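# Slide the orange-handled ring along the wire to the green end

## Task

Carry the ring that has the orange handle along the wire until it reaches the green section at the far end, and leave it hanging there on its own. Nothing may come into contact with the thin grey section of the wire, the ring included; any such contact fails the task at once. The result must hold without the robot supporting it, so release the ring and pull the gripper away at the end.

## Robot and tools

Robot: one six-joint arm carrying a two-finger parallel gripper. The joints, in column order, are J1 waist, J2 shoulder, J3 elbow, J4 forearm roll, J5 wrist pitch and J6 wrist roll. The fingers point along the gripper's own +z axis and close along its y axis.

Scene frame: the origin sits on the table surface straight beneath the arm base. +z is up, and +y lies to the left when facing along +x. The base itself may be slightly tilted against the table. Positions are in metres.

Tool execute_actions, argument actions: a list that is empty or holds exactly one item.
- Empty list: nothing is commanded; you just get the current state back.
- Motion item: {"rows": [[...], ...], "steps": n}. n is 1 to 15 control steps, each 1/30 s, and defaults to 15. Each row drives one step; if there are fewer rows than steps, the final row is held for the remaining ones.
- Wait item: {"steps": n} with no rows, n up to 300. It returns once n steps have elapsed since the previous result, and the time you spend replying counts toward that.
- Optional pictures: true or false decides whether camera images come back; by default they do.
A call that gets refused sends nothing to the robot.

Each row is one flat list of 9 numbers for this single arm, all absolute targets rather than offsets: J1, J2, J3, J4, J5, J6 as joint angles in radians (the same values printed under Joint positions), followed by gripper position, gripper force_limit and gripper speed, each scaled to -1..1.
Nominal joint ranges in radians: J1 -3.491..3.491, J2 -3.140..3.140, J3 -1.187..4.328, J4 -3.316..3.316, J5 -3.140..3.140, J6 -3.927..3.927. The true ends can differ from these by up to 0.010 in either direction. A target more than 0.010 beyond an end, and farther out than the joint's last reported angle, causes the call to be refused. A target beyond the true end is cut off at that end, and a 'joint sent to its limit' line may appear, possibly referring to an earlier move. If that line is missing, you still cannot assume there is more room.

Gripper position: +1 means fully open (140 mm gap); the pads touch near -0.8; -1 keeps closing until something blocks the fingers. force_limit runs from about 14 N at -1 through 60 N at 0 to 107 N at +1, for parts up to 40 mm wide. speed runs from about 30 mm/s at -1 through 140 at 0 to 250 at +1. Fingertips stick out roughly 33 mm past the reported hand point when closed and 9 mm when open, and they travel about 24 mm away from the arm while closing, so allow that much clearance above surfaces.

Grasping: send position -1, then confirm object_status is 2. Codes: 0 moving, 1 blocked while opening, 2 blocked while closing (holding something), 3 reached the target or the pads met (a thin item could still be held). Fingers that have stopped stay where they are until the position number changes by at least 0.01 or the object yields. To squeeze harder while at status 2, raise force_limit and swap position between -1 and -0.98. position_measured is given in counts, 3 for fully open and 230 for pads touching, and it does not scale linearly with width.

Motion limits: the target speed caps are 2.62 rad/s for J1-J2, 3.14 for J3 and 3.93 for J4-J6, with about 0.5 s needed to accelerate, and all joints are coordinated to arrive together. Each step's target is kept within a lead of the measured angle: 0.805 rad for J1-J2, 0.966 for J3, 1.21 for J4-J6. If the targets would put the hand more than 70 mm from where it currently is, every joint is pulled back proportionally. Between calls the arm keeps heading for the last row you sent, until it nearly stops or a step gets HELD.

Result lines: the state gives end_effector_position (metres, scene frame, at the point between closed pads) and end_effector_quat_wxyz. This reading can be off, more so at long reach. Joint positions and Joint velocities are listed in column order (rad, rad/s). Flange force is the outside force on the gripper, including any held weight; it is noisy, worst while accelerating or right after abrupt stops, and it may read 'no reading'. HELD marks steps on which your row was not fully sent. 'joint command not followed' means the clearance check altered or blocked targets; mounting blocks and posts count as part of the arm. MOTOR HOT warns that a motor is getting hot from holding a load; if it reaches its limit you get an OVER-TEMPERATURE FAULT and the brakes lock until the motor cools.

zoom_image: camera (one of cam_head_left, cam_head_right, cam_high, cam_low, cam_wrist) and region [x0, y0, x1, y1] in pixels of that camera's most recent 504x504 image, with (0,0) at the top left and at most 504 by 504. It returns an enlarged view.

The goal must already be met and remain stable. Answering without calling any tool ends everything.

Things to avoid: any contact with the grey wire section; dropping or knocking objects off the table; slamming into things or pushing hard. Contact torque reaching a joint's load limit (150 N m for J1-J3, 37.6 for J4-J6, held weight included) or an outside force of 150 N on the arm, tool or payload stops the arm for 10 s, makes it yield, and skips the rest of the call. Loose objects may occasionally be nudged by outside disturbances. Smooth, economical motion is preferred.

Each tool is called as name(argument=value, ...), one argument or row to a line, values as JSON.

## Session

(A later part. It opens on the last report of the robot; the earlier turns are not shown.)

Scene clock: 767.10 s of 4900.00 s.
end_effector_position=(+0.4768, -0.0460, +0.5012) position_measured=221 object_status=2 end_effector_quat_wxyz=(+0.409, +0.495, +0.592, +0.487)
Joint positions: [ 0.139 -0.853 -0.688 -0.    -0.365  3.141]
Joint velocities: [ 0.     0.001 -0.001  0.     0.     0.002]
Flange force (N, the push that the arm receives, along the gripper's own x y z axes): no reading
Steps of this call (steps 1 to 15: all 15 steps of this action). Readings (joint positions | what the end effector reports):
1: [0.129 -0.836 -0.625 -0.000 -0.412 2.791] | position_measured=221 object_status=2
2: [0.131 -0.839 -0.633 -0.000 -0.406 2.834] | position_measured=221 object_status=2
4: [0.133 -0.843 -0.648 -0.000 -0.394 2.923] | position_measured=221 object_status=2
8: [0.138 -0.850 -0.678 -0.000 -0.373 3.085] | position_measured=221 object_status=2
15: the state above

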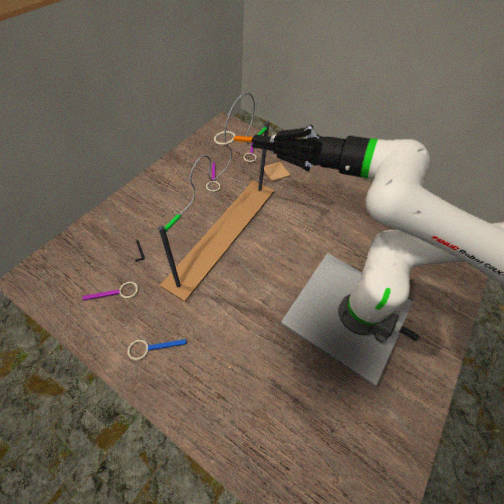

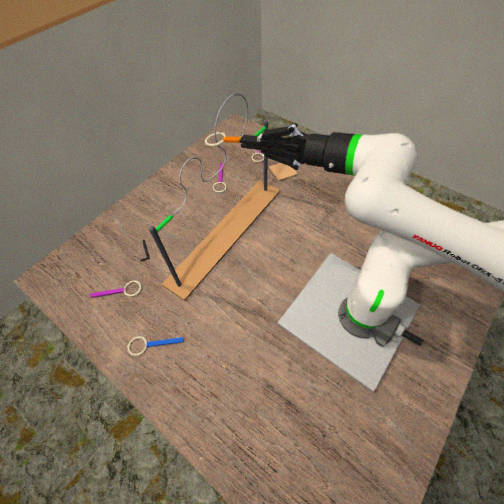

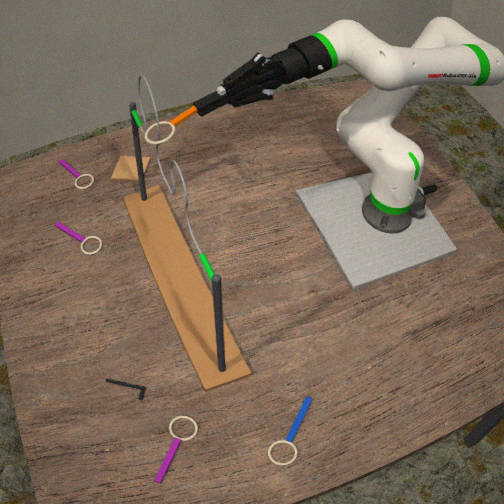

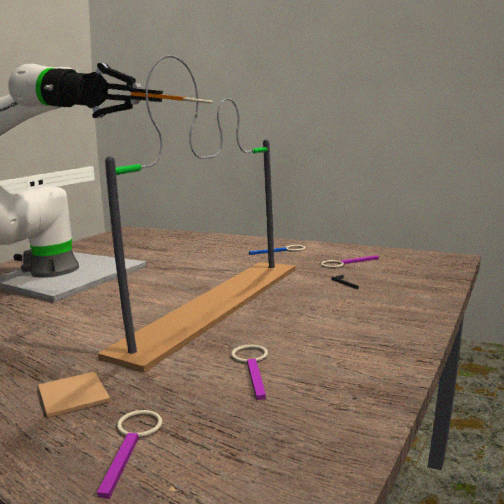

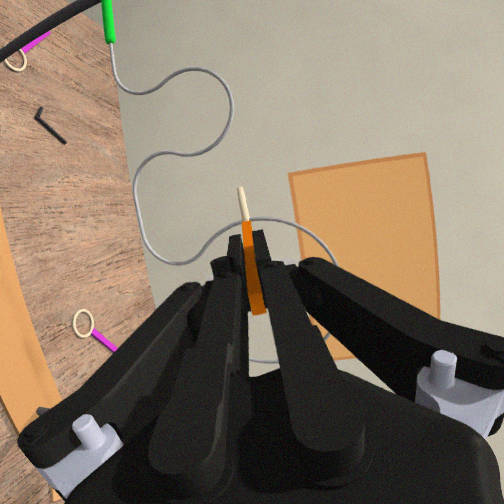

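execute_actions(
  actions=[
    {"rows": [[0.1376,-0.8536,-0.6949,0,-0.3587,3.1844,-0.98,0,-0.6],[0.1358,-0.8541,-0.7017,0,-0.3524,3.2273,-0.98,0,-0.6],[0.1339,-0.8547,-0.7086,0,-0.3461,3.2701,-0.98,0,-0.6],[0.1321,-0.8552,-0.7154,0,-0.3398,3.3130,-0.98,0,-0.6],[0.1303,-0.8558,-0.7223,0,-0.3335,3.3558,-0.98,0,-0.6],[0.1285,-0.8563,-0.7291,0,-0.3272,3.3987,-0.98,0,-0.6],[0.1266,-0.8569,-0.7360,0,-0.3209,3.4415,-0.98,0,-0.6],[0.1248,-0.8574,-0.7428,0,-0.3146,3.4844,-0.98,0,-0.6],[0.1230,-0.8580,-0.7497,0,-0.3083,3.5272,-0.98,0,-0.6],[0.1200,-0.8580,-0.7559,0,-0.3021,3.5659,-0.98,0,-0.6],[0.1170,-0.8580,-0.7620,0,-0.2960,3.6045,-0.98,0,-0.6],[0.1139,-0.8580,-0.7682,0,-0.2898,3.6432,-0.98,0,-0.6],[0.1109,-0.8580,-0.7744,0,-0.2836,3.6818,-0.98,0,-0.6],[0.1079,-0.8580,-0.7805,0,-0.2775,3.7205,-0.98,0,-0.6],[0.1049,-0.8580,-0.7867,0,-0.2713,3.7591,-0.98,0,-0.6]], "steps": 15},
  ],
  pictures=false,
)

execute_actions(
  actions=[
    {"rows": [[0.1018,-0.8580,-0.7929,0,-0.2651,3.7978,-0.98,0,-0.6],[0.0988,-0.8580,-0.7990,0,-0.2590,3.8364,-0.98,0,-0.6],[0.0958,-0.8580,-0.8052,0,-0.2528,3.8751,-0.98,0,-0.6]], "steps": 13},
  ],
  pictures=true,
)

zoom_image(
  camera="cam_wrist",
  region=[150, 140, 350, 300],
)

zoom_image(
  camera="cam_high",
  region=[100, 90, 240, 230],
)

Scene clock: 887.60 s of 4900.00 s.
end_effector_position=(+0.4784, -0.0570, +0.4695) position_measured=221 object_status=2 end_effector_quat_wxyz=(+0.516, +0.350, +0.688, +0.371)
Joint positions: [ 0.116 -0.858 -0.764  0.    -0.294  3.615]
Joint velocities: [-0.085 -0.003 -0.186 -0.002  0.182  1.16 ]
Flange force (N, the push that the arm receives, along the gripper's own x y z axes): no reading
Steps of this call (steps 1 to 15: the robot went on to your last target; steps 16 to 90: nothing new was sent; then 117.00 s passed at rest; steps 91 to 105: all 15 steps of this action). Readings (joint positions | what the end effector reports):
91: [0.139 -0.853 -0.688 0.000 -0.365 3.142] | position_measured=221 object_status=2
92: [0.139 -0.853 -0.689 0.000 -0.364 3.150] | position_measured=221 object_status=2
94: [0.138 -0.854 -0.696 0.000 -0.358 3.189] | position_measured=221 object_status=2
98: [0.131 -0.855 -0.719 0.000 -0.337 3.335] | position_measured=221 object_status=2
105: the state above

Scene clock: 888.03 s of 4900.00 s.
end_effector_position=(+0.4786, -0.0664, +0.4517) position_measured=221 object_status=2 end_effector_quat_wxyz=(+0.563, +0.266, +0.725, +0.296)
Joint positions: [ 0.096 -0.858 -0.805  0.    -0.253  3.875]
Joint velocities: [-0.001  0.     0.    -0.001  0.     0.001]
Flange force (N, the push that the arm receives, along the gripper's own x y z axes): no reading
Steps of this call (steps 1 to 13: all 13 steps of this action). Readings (joint positions | what the end effector reports):
1: [0.113 -0.858 -0.770 0.000 -0.288 3.655] | position_measured=221 object_status=2
2: [0.110 -0.858 -0.776 0.000 -0.282 3.694] | position_measured=221 object_status=2
4: [0.104 -0.858 -0.789 0.000 -0.269 3.772] | position_measured=221 object_status=2
8: [0.096 -0.858 -0.804 0.000 -0.254 3.869] | position_measured=221 object_status=2
13: the state above

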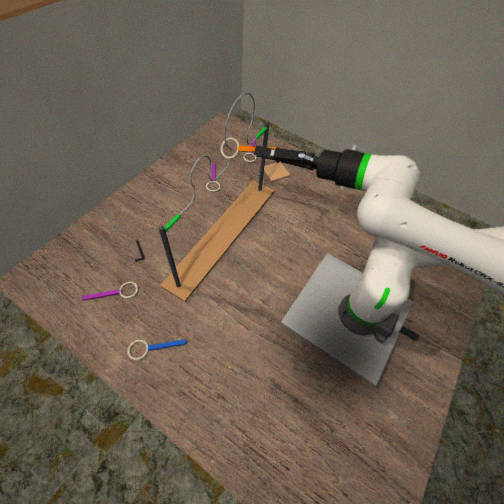

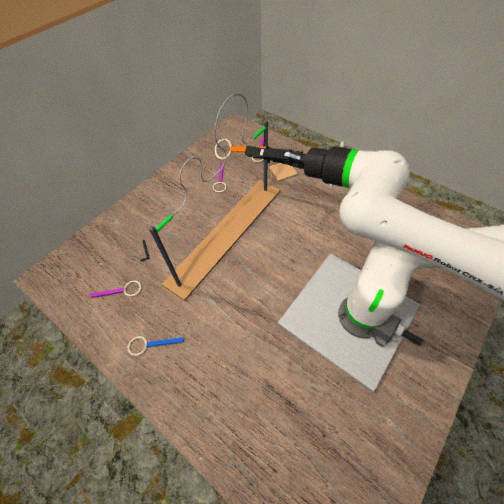

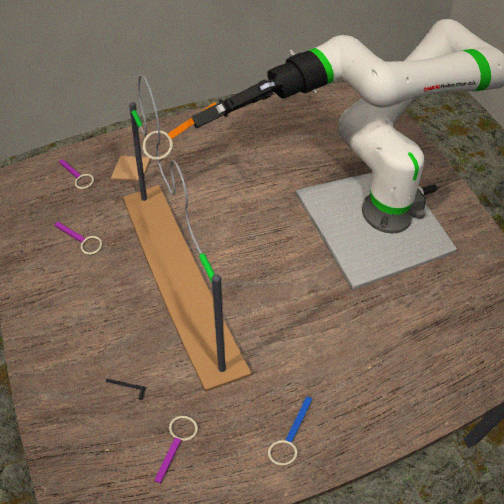

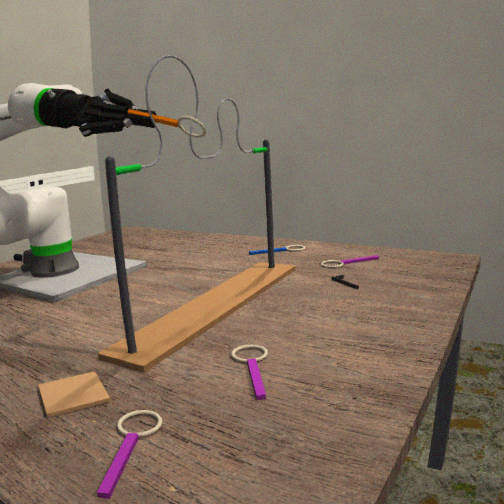

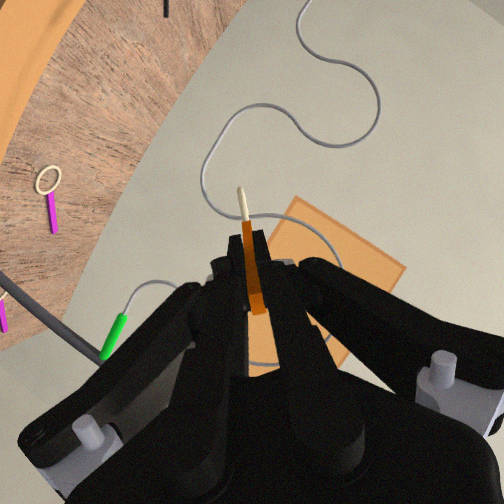

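Region (150, 140, 350, 300) of cam_wrist's 504x504 image, scaled by 2.520, with more detail than that image has; it fills the top 403 rows of this view, and the rest is white.

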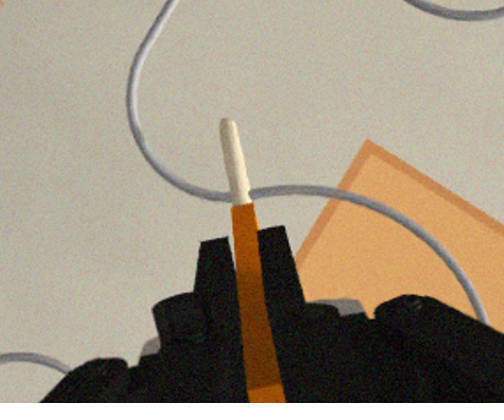

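Region (100, 90, 240, 230) of cam_high's 504x504 image, scaled by 3.600, with more detail than that image has.

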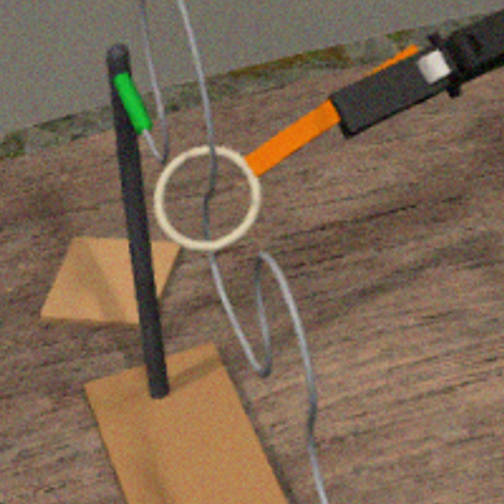

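execute_actions(
  actions=[
    {"rows": [[0.0942,-0.8577,-0.8097,0,-0.2480,3.8283,-0.98,0,-0.6],[0.0926,-0.8574,-0.8142,0,-0.2432,3.7815,-0.98,0,-0.6],[0.0909,-0.8571,-0.8186,0,-0.2385,3.7347,-0.98,0,-0.6],[0.0893,-0.8568,-0.8231,0,-0.2337,3.6879,-0.98,0,-0.6],[0.0877,-0.8565,-0.8276,0,-0.2289,3.6411,-0.98,0,-0.6],[0.0861,-0.8562,-0.8321,0,-0.2241,3.5942,-0.98,0,-0.6],[0.0845,-0.8559,-0.8366,0,-0.2193,3.5474,-0.98,0,-0.6],[0.0828,-0.8556,-0.8410,0,-0.2146,3.5006,-0.98,0,-0.6],[0.0812,-0.8553,-0.8455,0,-0.2098,3.4538,-0.98,0,-0.6],[0.0796,-0.8550,-0.8500,0,-0.2050,3.4070,-0.98,0,-0.6],[0.0788,-0.8548,-0.8556,0,-0.1992,3.3537,-0.98,0,-0.6],[0.0781,-0.8546,-0.8612,0,-0.1934,3.3004,-0.98,0,-0.6],[0.0776,-0.8544,-0.8668,0,-0.1876,3.2471,-0.98,0,-0.6],[0.0774,-0.8542,-0.8724,0,-0.1818,3.1938,-0.98,0,-0.6],[0.0774,-0.8541,-0.8780,0,-0.1761,3.1405,-0.98,0,-0.6]], "steps": 15},
  ],
  pictures=false,
)

execute_actions(
  actions=[
    {"rows": [[0.0776,-0.8539,-0.8836,0,-0.1703,3.0872,-0.98,0,-0.6],[0.0780,-0.8537,-0.8892,0,-0.1645,3.0339,-0.98,0,-0.6],[0.0785,-0.8535,-0.8948,0,-0.1587,2.9806,-0.98,0,-0.6],[0.0794,-0.8533,-0.9004,0,-0.1529,2.9273,-0.98,0,-0.6],[0.0804,-0.8531,-0.9060,0,-0.1471,2.8740,-0.98,0,-0.6]], "steps": 15},
  ],
  pictures=true,
)

zoom_image(
  camera="cam_wrist",
  region=[150, 140, 350, 300],
)

zoom_image(
  camera="cam_high",
  region=[100, 100, 240, 240],
)

Scene clock: 954.90 s of 4900.00 s.
end_effector_position=(+0.4791, -0.0740, +0.4295) position_measured=221 object_status=2 end_effector_quat_wxyz=(+0.471, +0.449, +0.628, +0.428)
Joint positions: [ 0.08  -0.855 -0.856 -0.    -0.199  3.352]
Joint velocities: [-0.024  0.007 -0.148  0.001  0.153 -1.435]
Flange force (N, the push that the arm receives, along the gripper's own x y z axes): no reading
Steps of this call (steps 1 to 15: the robot went on to your last target; steps 16 to 90: nothing new was sent; then 63.37 s passed at rest; steps 91 to 105: all 15 steps of this action). Readings (joint positions | what the end effector reports):
91: [0.096 -0.858 -0.805 -0.000 -0.253 3.875] | position_measured=221 object_status=2
92: [0.096 -0.858 -0.806 -0.000 -0.252 3.867] | position_measured=221 object_status=2
94: [0.094 -0.858 -0.810 0.000 -0.248 3.827] | position_measured=221 object_status=2
98: [0.089 -0.857 -0.825 -0.000 -0.232 3.672] | position_measured=221 object_status=2
105: the state above

Scene clock: 955.40 s of 4900.00 s.
end_effector_position=(+0.4792, -0.0737, +0.4078) position_measured=221 object_status=2 end_effector_quat_wxyz=(+0.356, +0.585, +0.504, +0.527)
Joint positions: [ 0.08  -0.853 -0.906 -0.    -0.147  2.874]
Joint velocities: [ 0.002 -0.001 -0.    -0.002  0.    -0.002]
Flange force (N, the push that the arm receives, along the gripper's own x y z axes): no reading
Steps of this call (steps 1 to 15: all 15 steps of this action). Readings (joint positions | what the end effector reports):
1: [0.079 -0.855 -0.861 -0.000 -0.194 3.303] | position_measured=221 object_status=2
2: [0.078 -0.855 -0.866 -0.000 -0.188 3.253] | position_measured=221 object_status=2
4: [0.078 -0.854 -0.877 -0.000 -0.177 3.152] | position_measured=221 object_status=2
8: [0.078 -0.853 -0.897 -0.000 -0.156 2.960] | position_measured=221 object_status=2
15: the state above

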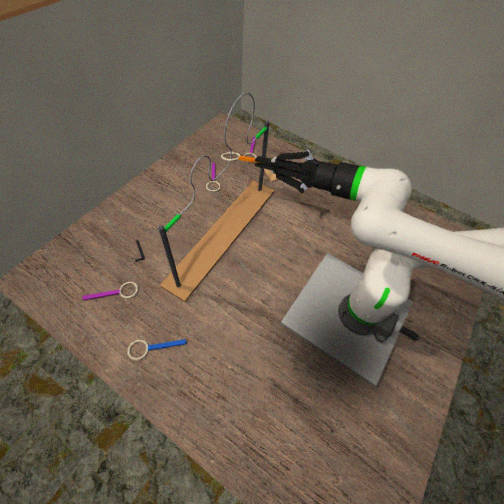

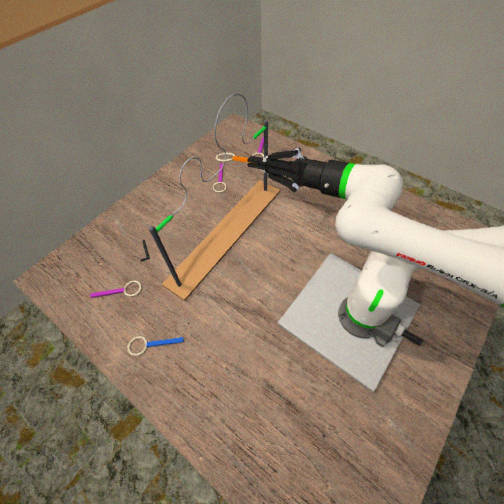

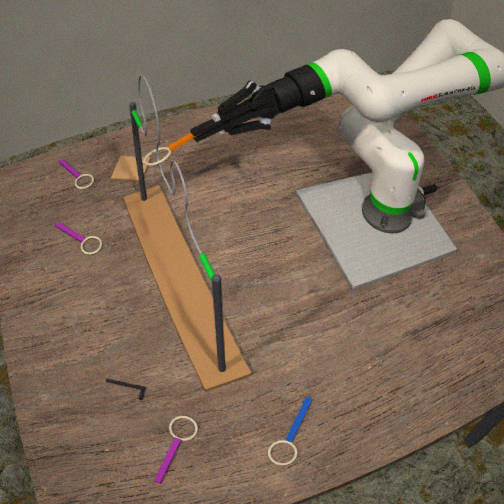

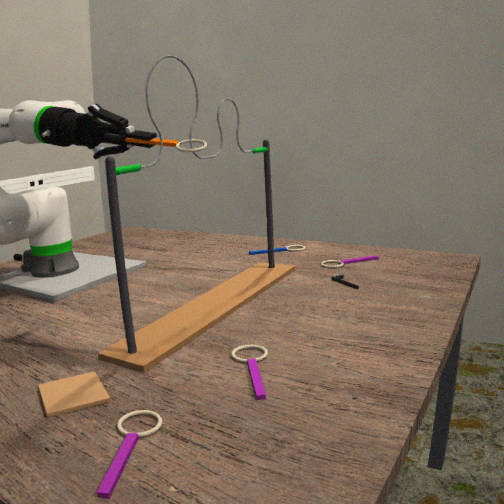

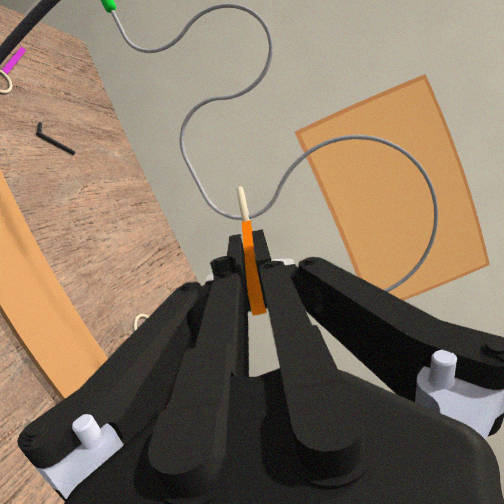

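Region (150, 140, 350, 300) of cam_wrist's 504x504 image, scaled by 2.520, with more detail than that image has; it fills the top 403 rows of this view, and the rest is white.

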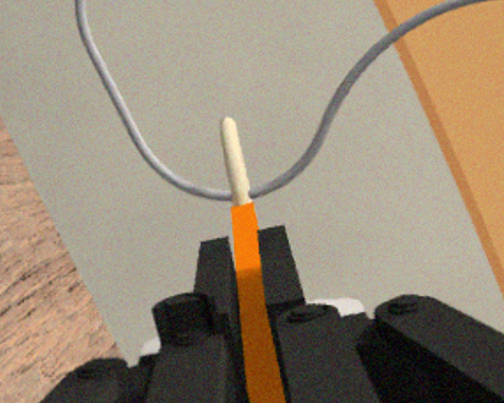

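Region (100, 100, 240, 240) of cam_high's 504x504 image, scaled by 3.600, with more detail than that image has.

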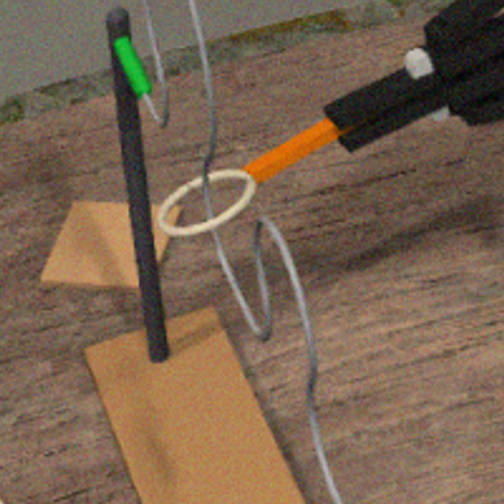

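execute_actions(
  actions=[
    {"rows": [[0.0828,-0.8532,-0.9111,0,-0.1422,2.8205,-0.98,0,-0.6],[0.0853,-0.8534,-0.9161,0,-0.1373,2.7669,-0.98,0,-0.6],[0.0877,-0.8535,-0.9212,0,-0.1323,2.7134,-0.98,0,-0.6],[0.0901,-0.8536,-0.9262,0,-0.1274,2.6599,-0.98,0,-0.6],[0.0926,-0.8538,-0.9313,0,-0.1225,2.6064,-0.98,0,-0.6],[0.0950,-0.8539,-0.9363,0,-0.1176,2.5528,-0.98,0,-0.6],[0.0974,-0.8540,-0.9414,0,-0.1127,2.4993,-0.98,0,-0.6],[0.0998,-0.8541,-0.9464,0,-0.1077,2.4458,-0.98,0,-0.6],[0.1023,-0.8543,-0.9515,0,-0.1028,2.3922,-0.98,0,-0.6],[0.1047,-0.8544,-0.9565,0,-0.0979,2.3387,-0.98,0,-0.6],[0.1086,-0.8549,-0.9596,0,-0.0953,2.2831,-0.98,0,-0.6],[0.1125,-0.8553,-0.9627,0,-0.0927,2.2274,-0.98,0,-0.6],[0.1163,-0.8558,-0.9658,0,-0.0900,2.1718,-0.98,0,-0.6],[0.1202,-0.8563,-0.9689,0,-0.0874,2.1161,-0.98,0,-0.6],[0.1241,-0.8567,-0.9719,0,-0.0848,2.0605,-0.98,0,-0.6]], "steps": 15},
  ],
  pictures=false,
)

execute_actions(
  actions=[
    {"rows": [[0.1280,-0.8572,-0.9750,0,-0.0822,2.0048,-0.98,0,-0.6],[0.1318,-0.8576,-0.9781,0,-0.0795,1.9492,-0.98,0,-0.6],[0.1357,-0.8581,-0.9812,0,-0.0769,1.8935,-0.98,0,-0.6],[0.1397,-0.8588,-0.9820,0,-0.0768,1.8430,-0.98,0,-0.6],[0.1438,-0.8595,-0.9828,0,-0.0766,1.7925,-0.98,0,-0.6],[0.1478,-0.8602,-0.9836,0,-0.0765,1.7420,-0.98,0,-0.6],[0.1518,-0.8609,-0.9845,0,-0.0764,1.6915,-0.98,0,-0.6],[0.1558,-0.8615,-0.9853,0,-0.0763,1.6410,-0.98,0,-0.6],[0.1599,-0.8622,-0.9861,0,-0.0761,1.5905,-0.98,0,-0.6],[0.1639,-0.8629,-0.9869,0,-0.0760,1.5400,-0.98,0,-0.6],[0.1695,-0.8635,-0.9871,0,-0.0764,1.5389,-0.98,0,-0.6],[0.1750,-0.8640,-0.9872,0,-0.0768,1.5377,-0.98,0,-0.6],[0.1806,-0.8646,-0.9874,0,-0.0772,1.5366,-0.98,0,-0.6],[0.1861,-0.8651,-0.9875,0,-0.0776,1.5354,-0.98,0,-0.6],[0.1917,-0.8657,-0.9877,0,-0.0781,1.5343,-0.98,0,-0.6]], "steps": 15},
  ],
  pictures=false,
)

execute_actions(
  actions=[
    {"rows": [[0.1972,-0.8663,-0.9878,0,-0.0785,1.5332,-0.98,0,-0.6],[0.2028,-0.8668,-0.9880,0,-0.0789,1.5320,-0.98,0,-0.6],[0.2083,-0.8674,-0.9881,0,-0.0793,1.5309,-0.98,0,-0.6],[0.2139,-0.8679,-0.9883,0,-0.0797,1.5297,-0.98,0,-0.6],[0.2194,-0.8685,-0.9884,0,-0.0801,1.5286,-0.98,0,-0.6]], "steps": 14},
  ],
  pictures=true,
)

zoom_image(
  camera="cam_wrist",
  region=[150, 140, 350, 300],
)

zoom_image(
  camera="cam_high",
  region=[110, 130, 250, 270],
)

Scene clock: 1015.03 s of 4900.00 s.
end_effector_position=(+0.4791, -0.0604, +0.3861) position_measured=221 object_status=2 end_effector_quat_wxyz=(+0.183, +0.699, +0.327, +0.609)
Joint positions: [ 0.109 -0.855 -0.957 -0.    -0.098  2.3  ]
Joint velocities: [ 0.098 -0.01  -0.104  0.002  0.094 -1.557]
Flange force (N, the push that the arm receives, along the gripper's own x y z axes): no reading
Steps of this call (steps 1 to 15: the robot went on to your last target; steps 16 to 90: nothing new was sent; then 56.13 s passed at rest; steps 91 to 105: all 15 steps of this action). Readings (joint positions | what the end effector reports):
91: [0.080 -0.853 -0.906 -0.000 -0.147 2.873] | position_measured=221 object_status=2
92: [0.081 -0.853 -0.907 -0.000 -0.146 2.866] | position_measured=221 object_status=2
94: [0.083 -0.853 -0.911 -0.000 -0.143 2.826] | position_measured=221 object_status=2
98: [0.090 -0.853 -0.927 -0.000 -0.127 2.657] | position_measured=221 object_status=2
105: the state above

Scene clock: 1015.53 s of 4900.00 s.
end_effector_position=(+0.4789, -0.0295, +0.3747) position_measured=221 object_status=2 end_effector_quat_wxyz=(-0.068, +0.767, +0.080, +0.632)
Joint positions: [ 0.174 -0.864 -0.987 -0.    -0.076  1.565]
Joint velocities: [ 0.231 -0.026 -0.018 -0.     0.    -0.648]
Flange force (N, the push that the arm receives, along the gripper's own x y z axes): no reading
Steps of this call (steps 1 to 15: all 15 steps of this action). Readings (joint positions | what the end effector reports):
1: [0.112 -0.855 -0.960 -0.000 -0.095 2.246] | position_measured=221 object_status=2
2: [0.115 -0.856 -0.964 -0.000 -0.092 2.193] | position_measured=221 object_status=2
4: [0.123 -0.856 -0.970 -0.000 -0.087 2.085] | position_measured=221 object_status=2
8: [0.138 -0.859 -0.979 -0.000 -0.079 1.871] | position_measured=221 object_status=2
15: the state above

Scene clock: 1016.00 s of 4900.00 s.
end_effector_position=(+0.4786, -0.0079, +0.3743) position_measured=221 object_status=2 end_effector_quat_wxyz=(-0.094, +0.767, +0.083, +0.629)
Joint positions: [ 0.219 -0.869 -0.988 -0.    -0.08   1.529]
Joint velocities: [ 0.001 -0.    -0.    -0.001 -0.    -0.   ]
Flange force (N, the push that the arm receives, along the gripper's own x y z axes): no reading
Steps of this call (steps 1 to 14: all 14 steps of this action). Readings (joint positions | what the end effector reports):
1: [0.182 -0.865 -0.987 -0.000 -0.077 1.547] | position_measured=221 object_status=2
2: [0.190 -0.866 -0.988 -0.000 -0.077 1.537] | position_measured=221 object_status=2
4: [0.203 -0.867 -0.988 -0.000 -0.079 1.532] | position_measured=221 object_status=2
8: [0.219 -0.868 -0.988 -0.000 -0.080 1.529] | position_measured=221 object_status=2
14: the state above

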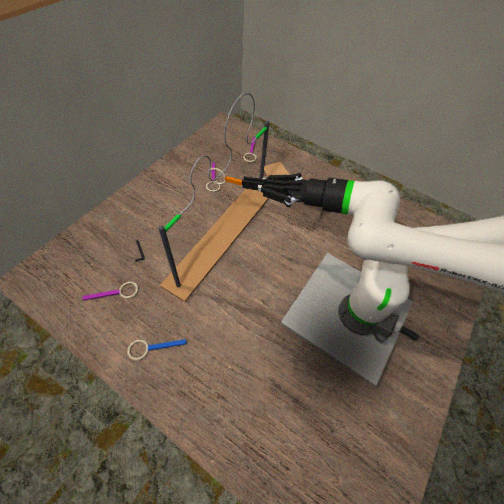

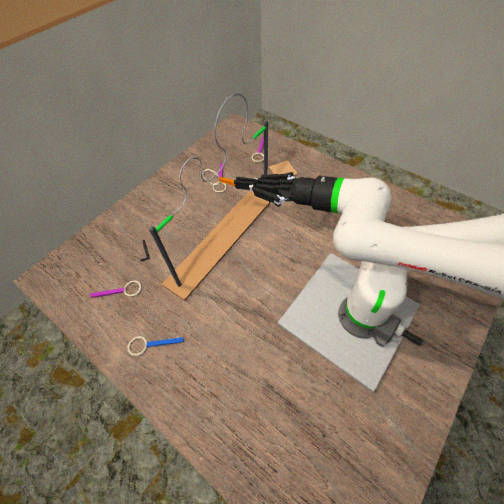

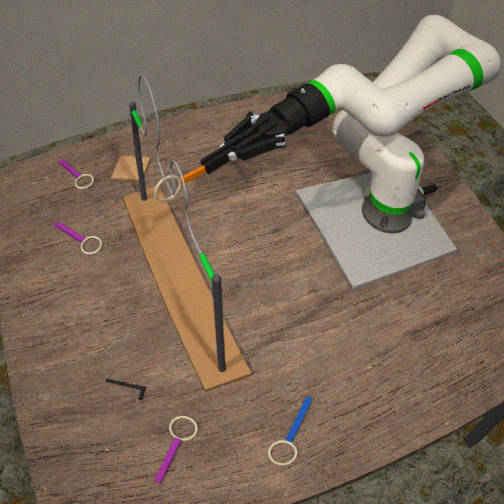

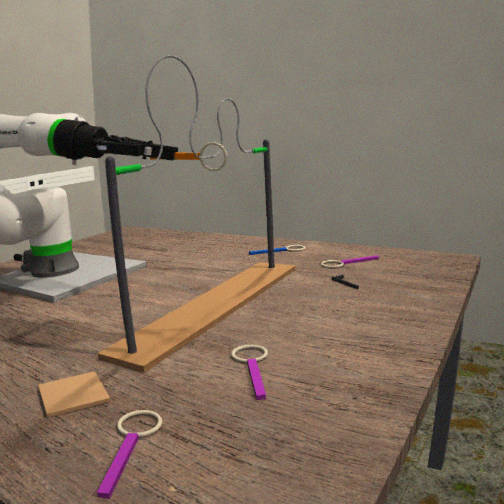

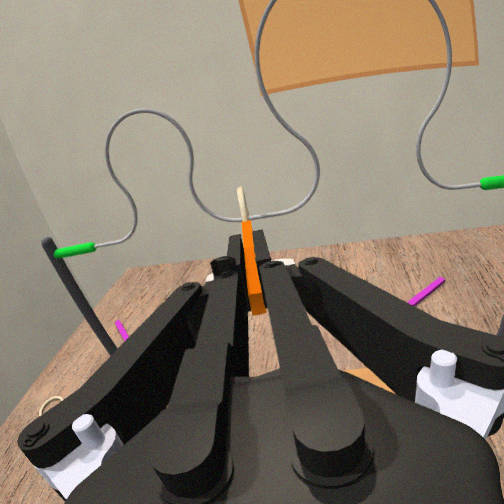

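Region (150, 140, 350, 300) of cam_wrist's 504x504 image, scaled by 2.520, with more detail than that image has; it fills the top 403 rows of this view, and the rest is white.

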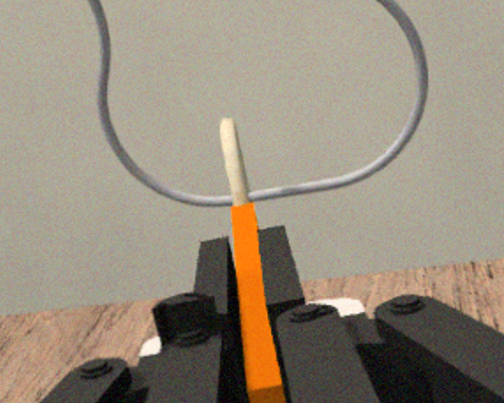

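Region (110, 130, 250, 270) of cam_high's 504x504 image, scaled by 3.600, with more detail than that image has.

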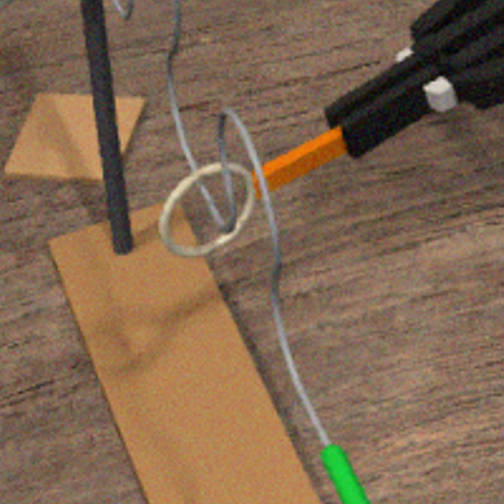

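zoom_image(
  camera="cam_high",
  region=[140, 155, 200, 215],
)

zoom_image(
  camera="cam_low",
  region=[170, 90, 280, 190],
)

zoom_image(
  camera="cam_head_left",
  region=[170, 140, 260, 220],
)

Region (140, 155, 200, 215) of cam_high's 504x504 image, scaled by 8.400, with more detail than that image has.

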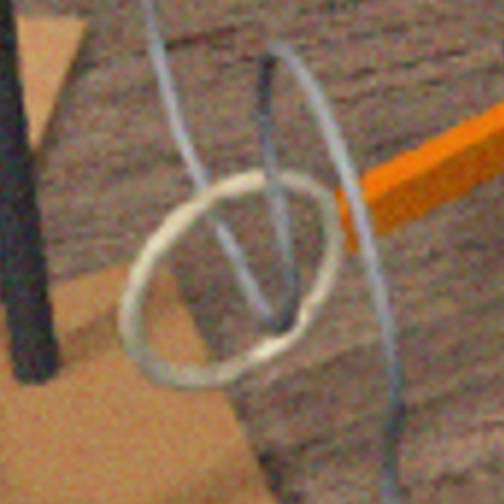

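Region (170, 90, 280, 190) of cam_low's 504x504 image, scaled by 4.582, with more detail than that image has; it fills the top 458 rows of this view, and the rest is white.

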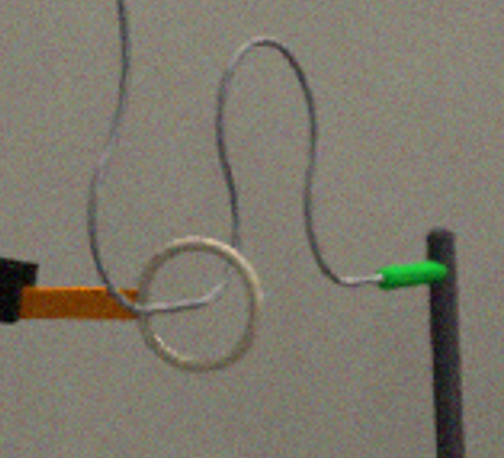

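Region (170, 140, 260, 220) of cam_head_left's 504x504 image, scaled by 5.600, with more detail than that image has.

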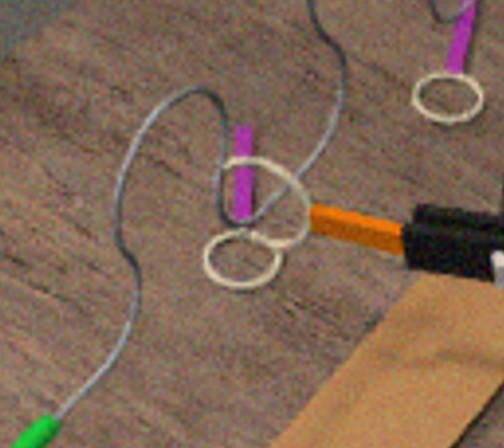

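zoom_image(
  camera="cam_wrist",
  region=[90, 90, 250, 250],
)

zoom_image(
  camera="cam_wrist",
  region=[30, 180, 150, 300],
)

Region (90, 90, 250, 250) of cam_wrist's 504x504 image, scaled by 3.150, with more detail than that image has.

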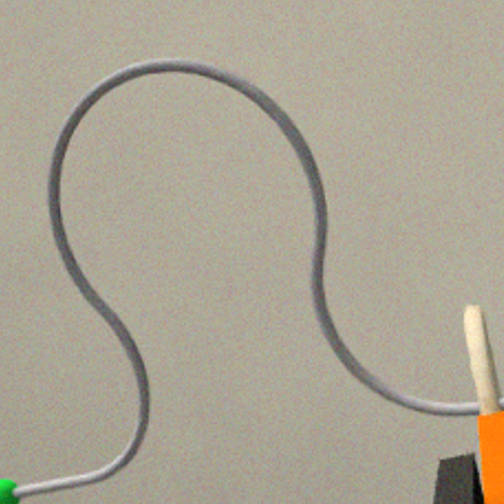

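Region (30, 180, 150, 300) of cam_wrist's 504x504 image, scaled by 4.200, with more detail than that image has.

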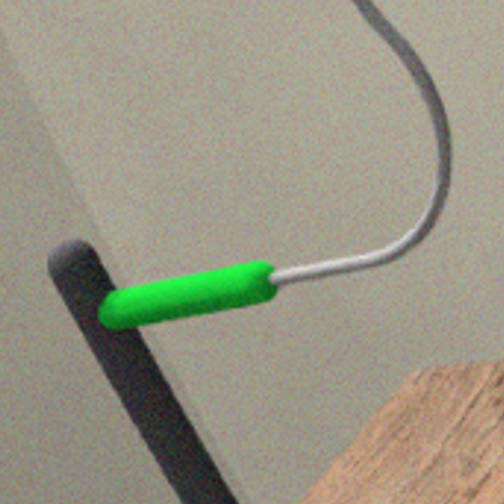

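execute_actions(
  actions=[
    {"rows": [[0.2225,-0.8734,-0.9906,0,-0.0829,1.5280,-0.98,0,-0.6],[0.2255,-0.8784,-0.9927,0,-0.0856,1.5273,-0.98,0,-0.6],[0.2286,-0.8833,-0.9949,0,-0.0884,1.5267,-0.98,0,-0.6],[0.2326,-0.8837,-0.9932,0,-0.0905,1.4743,-0.98,0,-0.6],[0.2366,-0.8841,-0.9915,0,-0.0926,1.4220,-0.98,0,-0.6],[0.2406,-0.8845,-0.9898,0,-0.0947,1.3696,-0.98,0,-0.6],[0.2446,-0.8849,-0.9881,0,-0.0968,1.3172,-0.98,0,-0.6],[0.2486,-0.8854,-0.9865,0,-0.0990,1.2649,-0.98,0,-0.6],[0.2526,-0.8858,-0.9848,0,-0.1011,1.2125,-0.98,0,-0.6],[0.2566,-0.8862,-0.9831,0,-0.1032,1.1601,-0.98,0,-0.6],[0.2606,-0.8866,-0.9814,0,-0.1053,1.1077,-0.98,0,-0.6],[0.2646,-0.8870,-0.9797,0,-0.1074,1.0554,-0.98,0,-0.6],[0.2686,-0.8874,-0.9780,0,-0.1095,1.0030,-0.98,0,-0.6],[0.2714,-0.8876,-0.9737,0,-0.1140,0.9528,-0.98,0,-0.6],[0.2742,-0.8878,-0.9694,0,-0.1185,0.9025,-0.98,0,-0.6]], "steps": 15},
  ],
  pictures=false,
)

execute_actions(
  actions=[
    {"rows": [[0.2769,-0.8880,-0.9651,0,-0.1229,0.8523,-0.98,0,-0.6],[0.2797,-0.8882,-0.9608,0,-0.1274,0.8020,-0.98,0,-0.6],[0.2825,-0.8884,-0.9566,0,-0.1319,0.7518,-0.98,0,-0.6],[0.2853,-0.8886,-0.9523,0,-0.1364,0.7016,-0.98,0,-0.6],[0.2881,-0.8888,-0.9480,0,-0.1409,0.6513,-0.98,0,-0.6],[0.2908,-0.8890,-0.9437,0,-0.1453,0.6011,-0.98,0,-0.6],[0.2936,-0.8892,-0.9394,0,-0.1498,0.5508,-0.98,0,-0.6],[0.2964,-0.8894,-0.9351,0,-0.1543,0.5006,-0.98,0,-0.6],[0.2972,-0.8891,-0.9293,0,-0.1598,0.4505,-0.98,0,-0.6],[0.2980,-0.8887,-0.9235,0,-0.1652,0.4005,-0.98,0,-0.6],[0.2988,-0.8884,-0.9178,0,-0.1707,0.3504,-0.98,0,-0.6],[0.2996,-0.8881,-0.9120,0,-0.1761,0.3004,-0.98,0,-0.6],[0.3005,-0.8878,-0.9062,0,-0.1816,0.2503,-0.98,0,-0.6],[0.3013,-0.8874,-0.9004,0,-0.1870,0.2002,-0.98,0,-0.6],[0.3021,-0.8871,-0.8946,0,-0.1925,0.1502,-0.98,0,-0.6]], "steps": 15},
  ],
  pictures=false,
)

execute_actions(
  actions=[
    {"rows": [[0.3029,-0.8868,-0.8889,0,-0.1979,0.1001,-0.98,0,-0.6],[0.3037,-0.8864,-0.8831,0,-0.2034,0.0501,-0.98,0,-0.6],[0.3045,-0.8861,-0.8773,0,-0.2088,0.0,-0.98,0,-0.6]], "steps": 13},
  ],
  pictures=true,
)

zoom_image(
  camera="cam_wrist",
  region=[150, 140, 350, 300],
)

zoom_image(
  camera="cam_high",
  region=[135, 150, 215, 230],
)

Scene clock: 1136.50 s of 4900.00 s.
end_effector_position=(+0.4751, +0.0106, +0.3790) position_measured=221 object_status=2 end_effector_quat_wxyz=(-0.232, +0.770, -0.060, +0.592)
Joint positions: [ 0.26  -0.886 -0.982  0.    -0.105  1.117]
Joint velocities: [ 0.105 -0.009  0.062  0.001 -0.072 -1.467]
Flange force (N, the push that the arm receives, along the gripper's own x y z axes): no reading
Steps of this call (steps 1 to 15: the robot went on to your last target; steps 16 to 90: nothing new was sent; then 117.00 s passed at rest; steps 91 to 105: all 15 steps of this action). Readings (joint positions | what the end effector reports):
91: [0.220 -0.869 -0.989 0.000 -0.080 1.529] | position_measured=221 object_status=2
92: [0.221 -0.871 -0.990 0.000 -0.082 1.528] | position_measured=221 object_status=2
94: [0.226 -0.879 -0.993 0.000 -0.086 1.527] | position_measured=221 object_status=2
98: [0.236 -0.884 -0.992 0.000 -0.092 1.448] | position_measured=221 object_status=2
105: the state above

Scene clock: 1137.00 s of 4900.00 s.
end_effector_position=(+0.4753, +0.0290, +0.4066) position_measured=221 object_status=2 end_effector_quat_wxyz=(-0.442, +0.700, -0.325, +0.457)
Joint positions: [ 0.298 -0.889 -0.919  0.    -0.17   0.364]
Joint velocities: [ 0.032  0.002  0.163  0.001 -0.155 -1.472]
Flange force (N, the push that the arm receives, along the gripper's own x y z axes): no reading
Steps of this call (steps 1 to 15: all 15 steps of this action). Readings (joint positions | what the end effector reports):
1: [0.263 -0.887 -0.979 0.000 -0.108 1.067] | position_measured=221 object_status=2
2: [0.267 -0.887 -0.976 0.000 -0.111 1.016] | position_measured=221 object_status=2
4: [0.273 -0.888 -0.969 0.000 -0.119 0.916] | position_measured=221 object_status=2
8: [0.284 -0.889 -0.953 0.000 -0.135 0.716] | position_measured=221 object_status=2
15: the state above

Scene clock: 1137.43 s of 4900.00 s.
end_effector_position=(+0.4758, +0.0326, +0.4238) position_measured=221 object_status=2 end_effector_quat_wxyz=(-0.519, +0.631, -0.444, +0.368)
Joint positions: [ 0.304 -0.886 -0.877  0.    -0.209  0.   ]
Joint velocities: [-0.001 -0.001  0.001  0.     0.    -0.002]
Flange force (N, the push that the arm receives, along the gripper's own x y z axes): no reading
Steps of this call (steps 1 to 13: all 13 steps of this action). Readings (joint positions | what the end effector reports):
1: [0.299 -0.889 -0.913 0.000 -0.175 0.314] | position_measured=221 object_status=2
2: [0.300 -0.888 -0.907 0.000 -0.180 0.264] | position_measured=221 object_status=2
4: [0.302 -0.888 -0.896 0.000 -0.191 0.164] | position_measured=221 object_status=2
8: [0.304 -0.886 -0.880 0.000 -0.206 0.023] | position_measured=221 object_status=2
13: the state above

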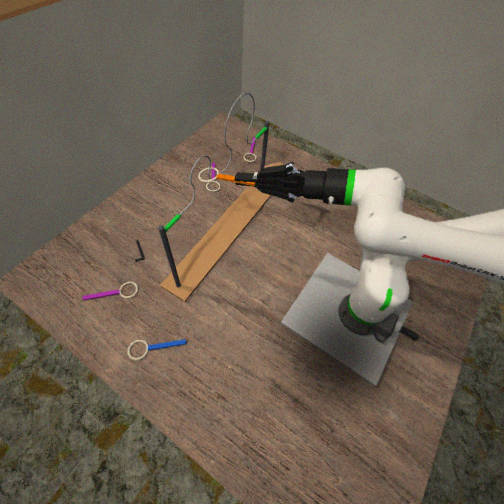

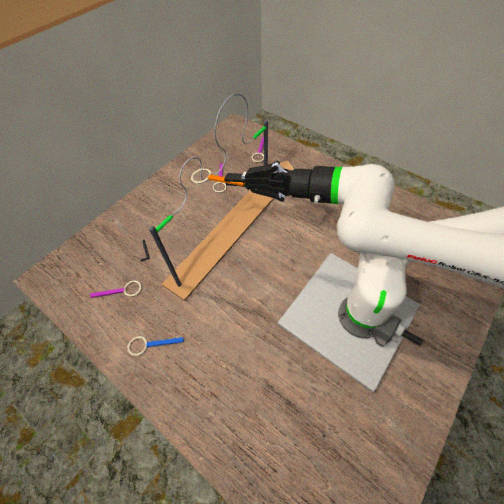

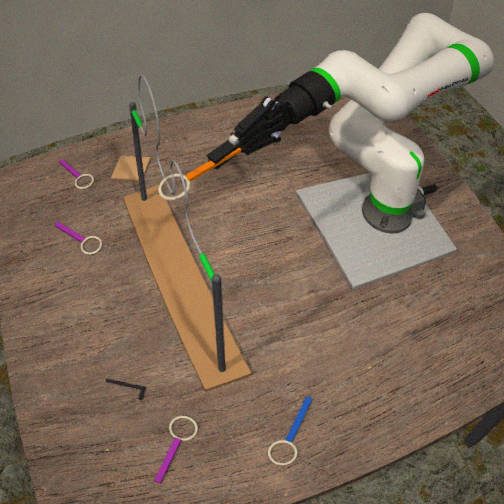

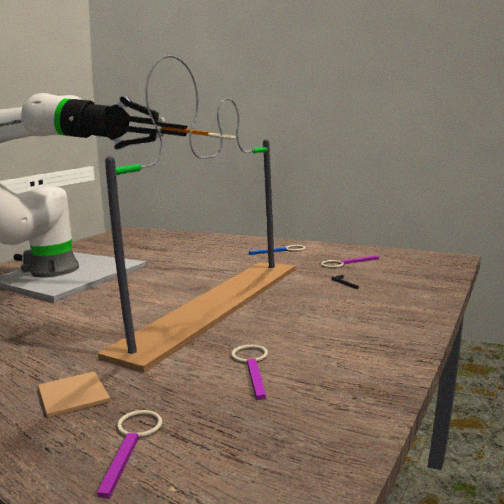

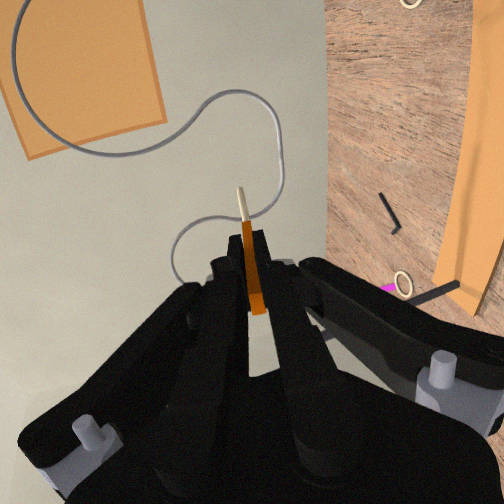

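Region (150, 140, 350, 300) of cam_wrist's 504x504 image, scaled by 2.520, with more detail than that image has; it fills the top 403 rows of this view, and the rest is white.

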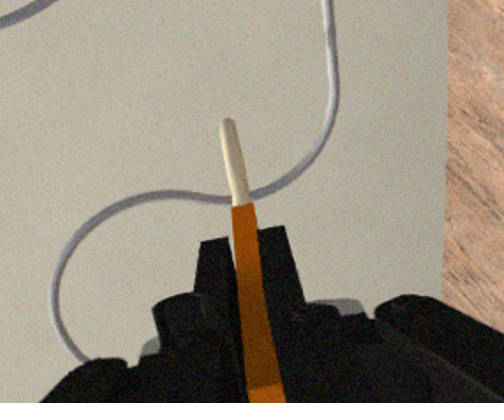

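Region (135, 150, 215, 230) of cam_high's 504x504 image, scaled by 6.300, with more detail than that image has.

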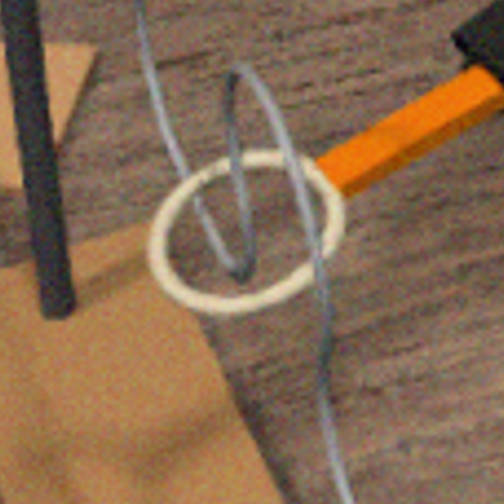

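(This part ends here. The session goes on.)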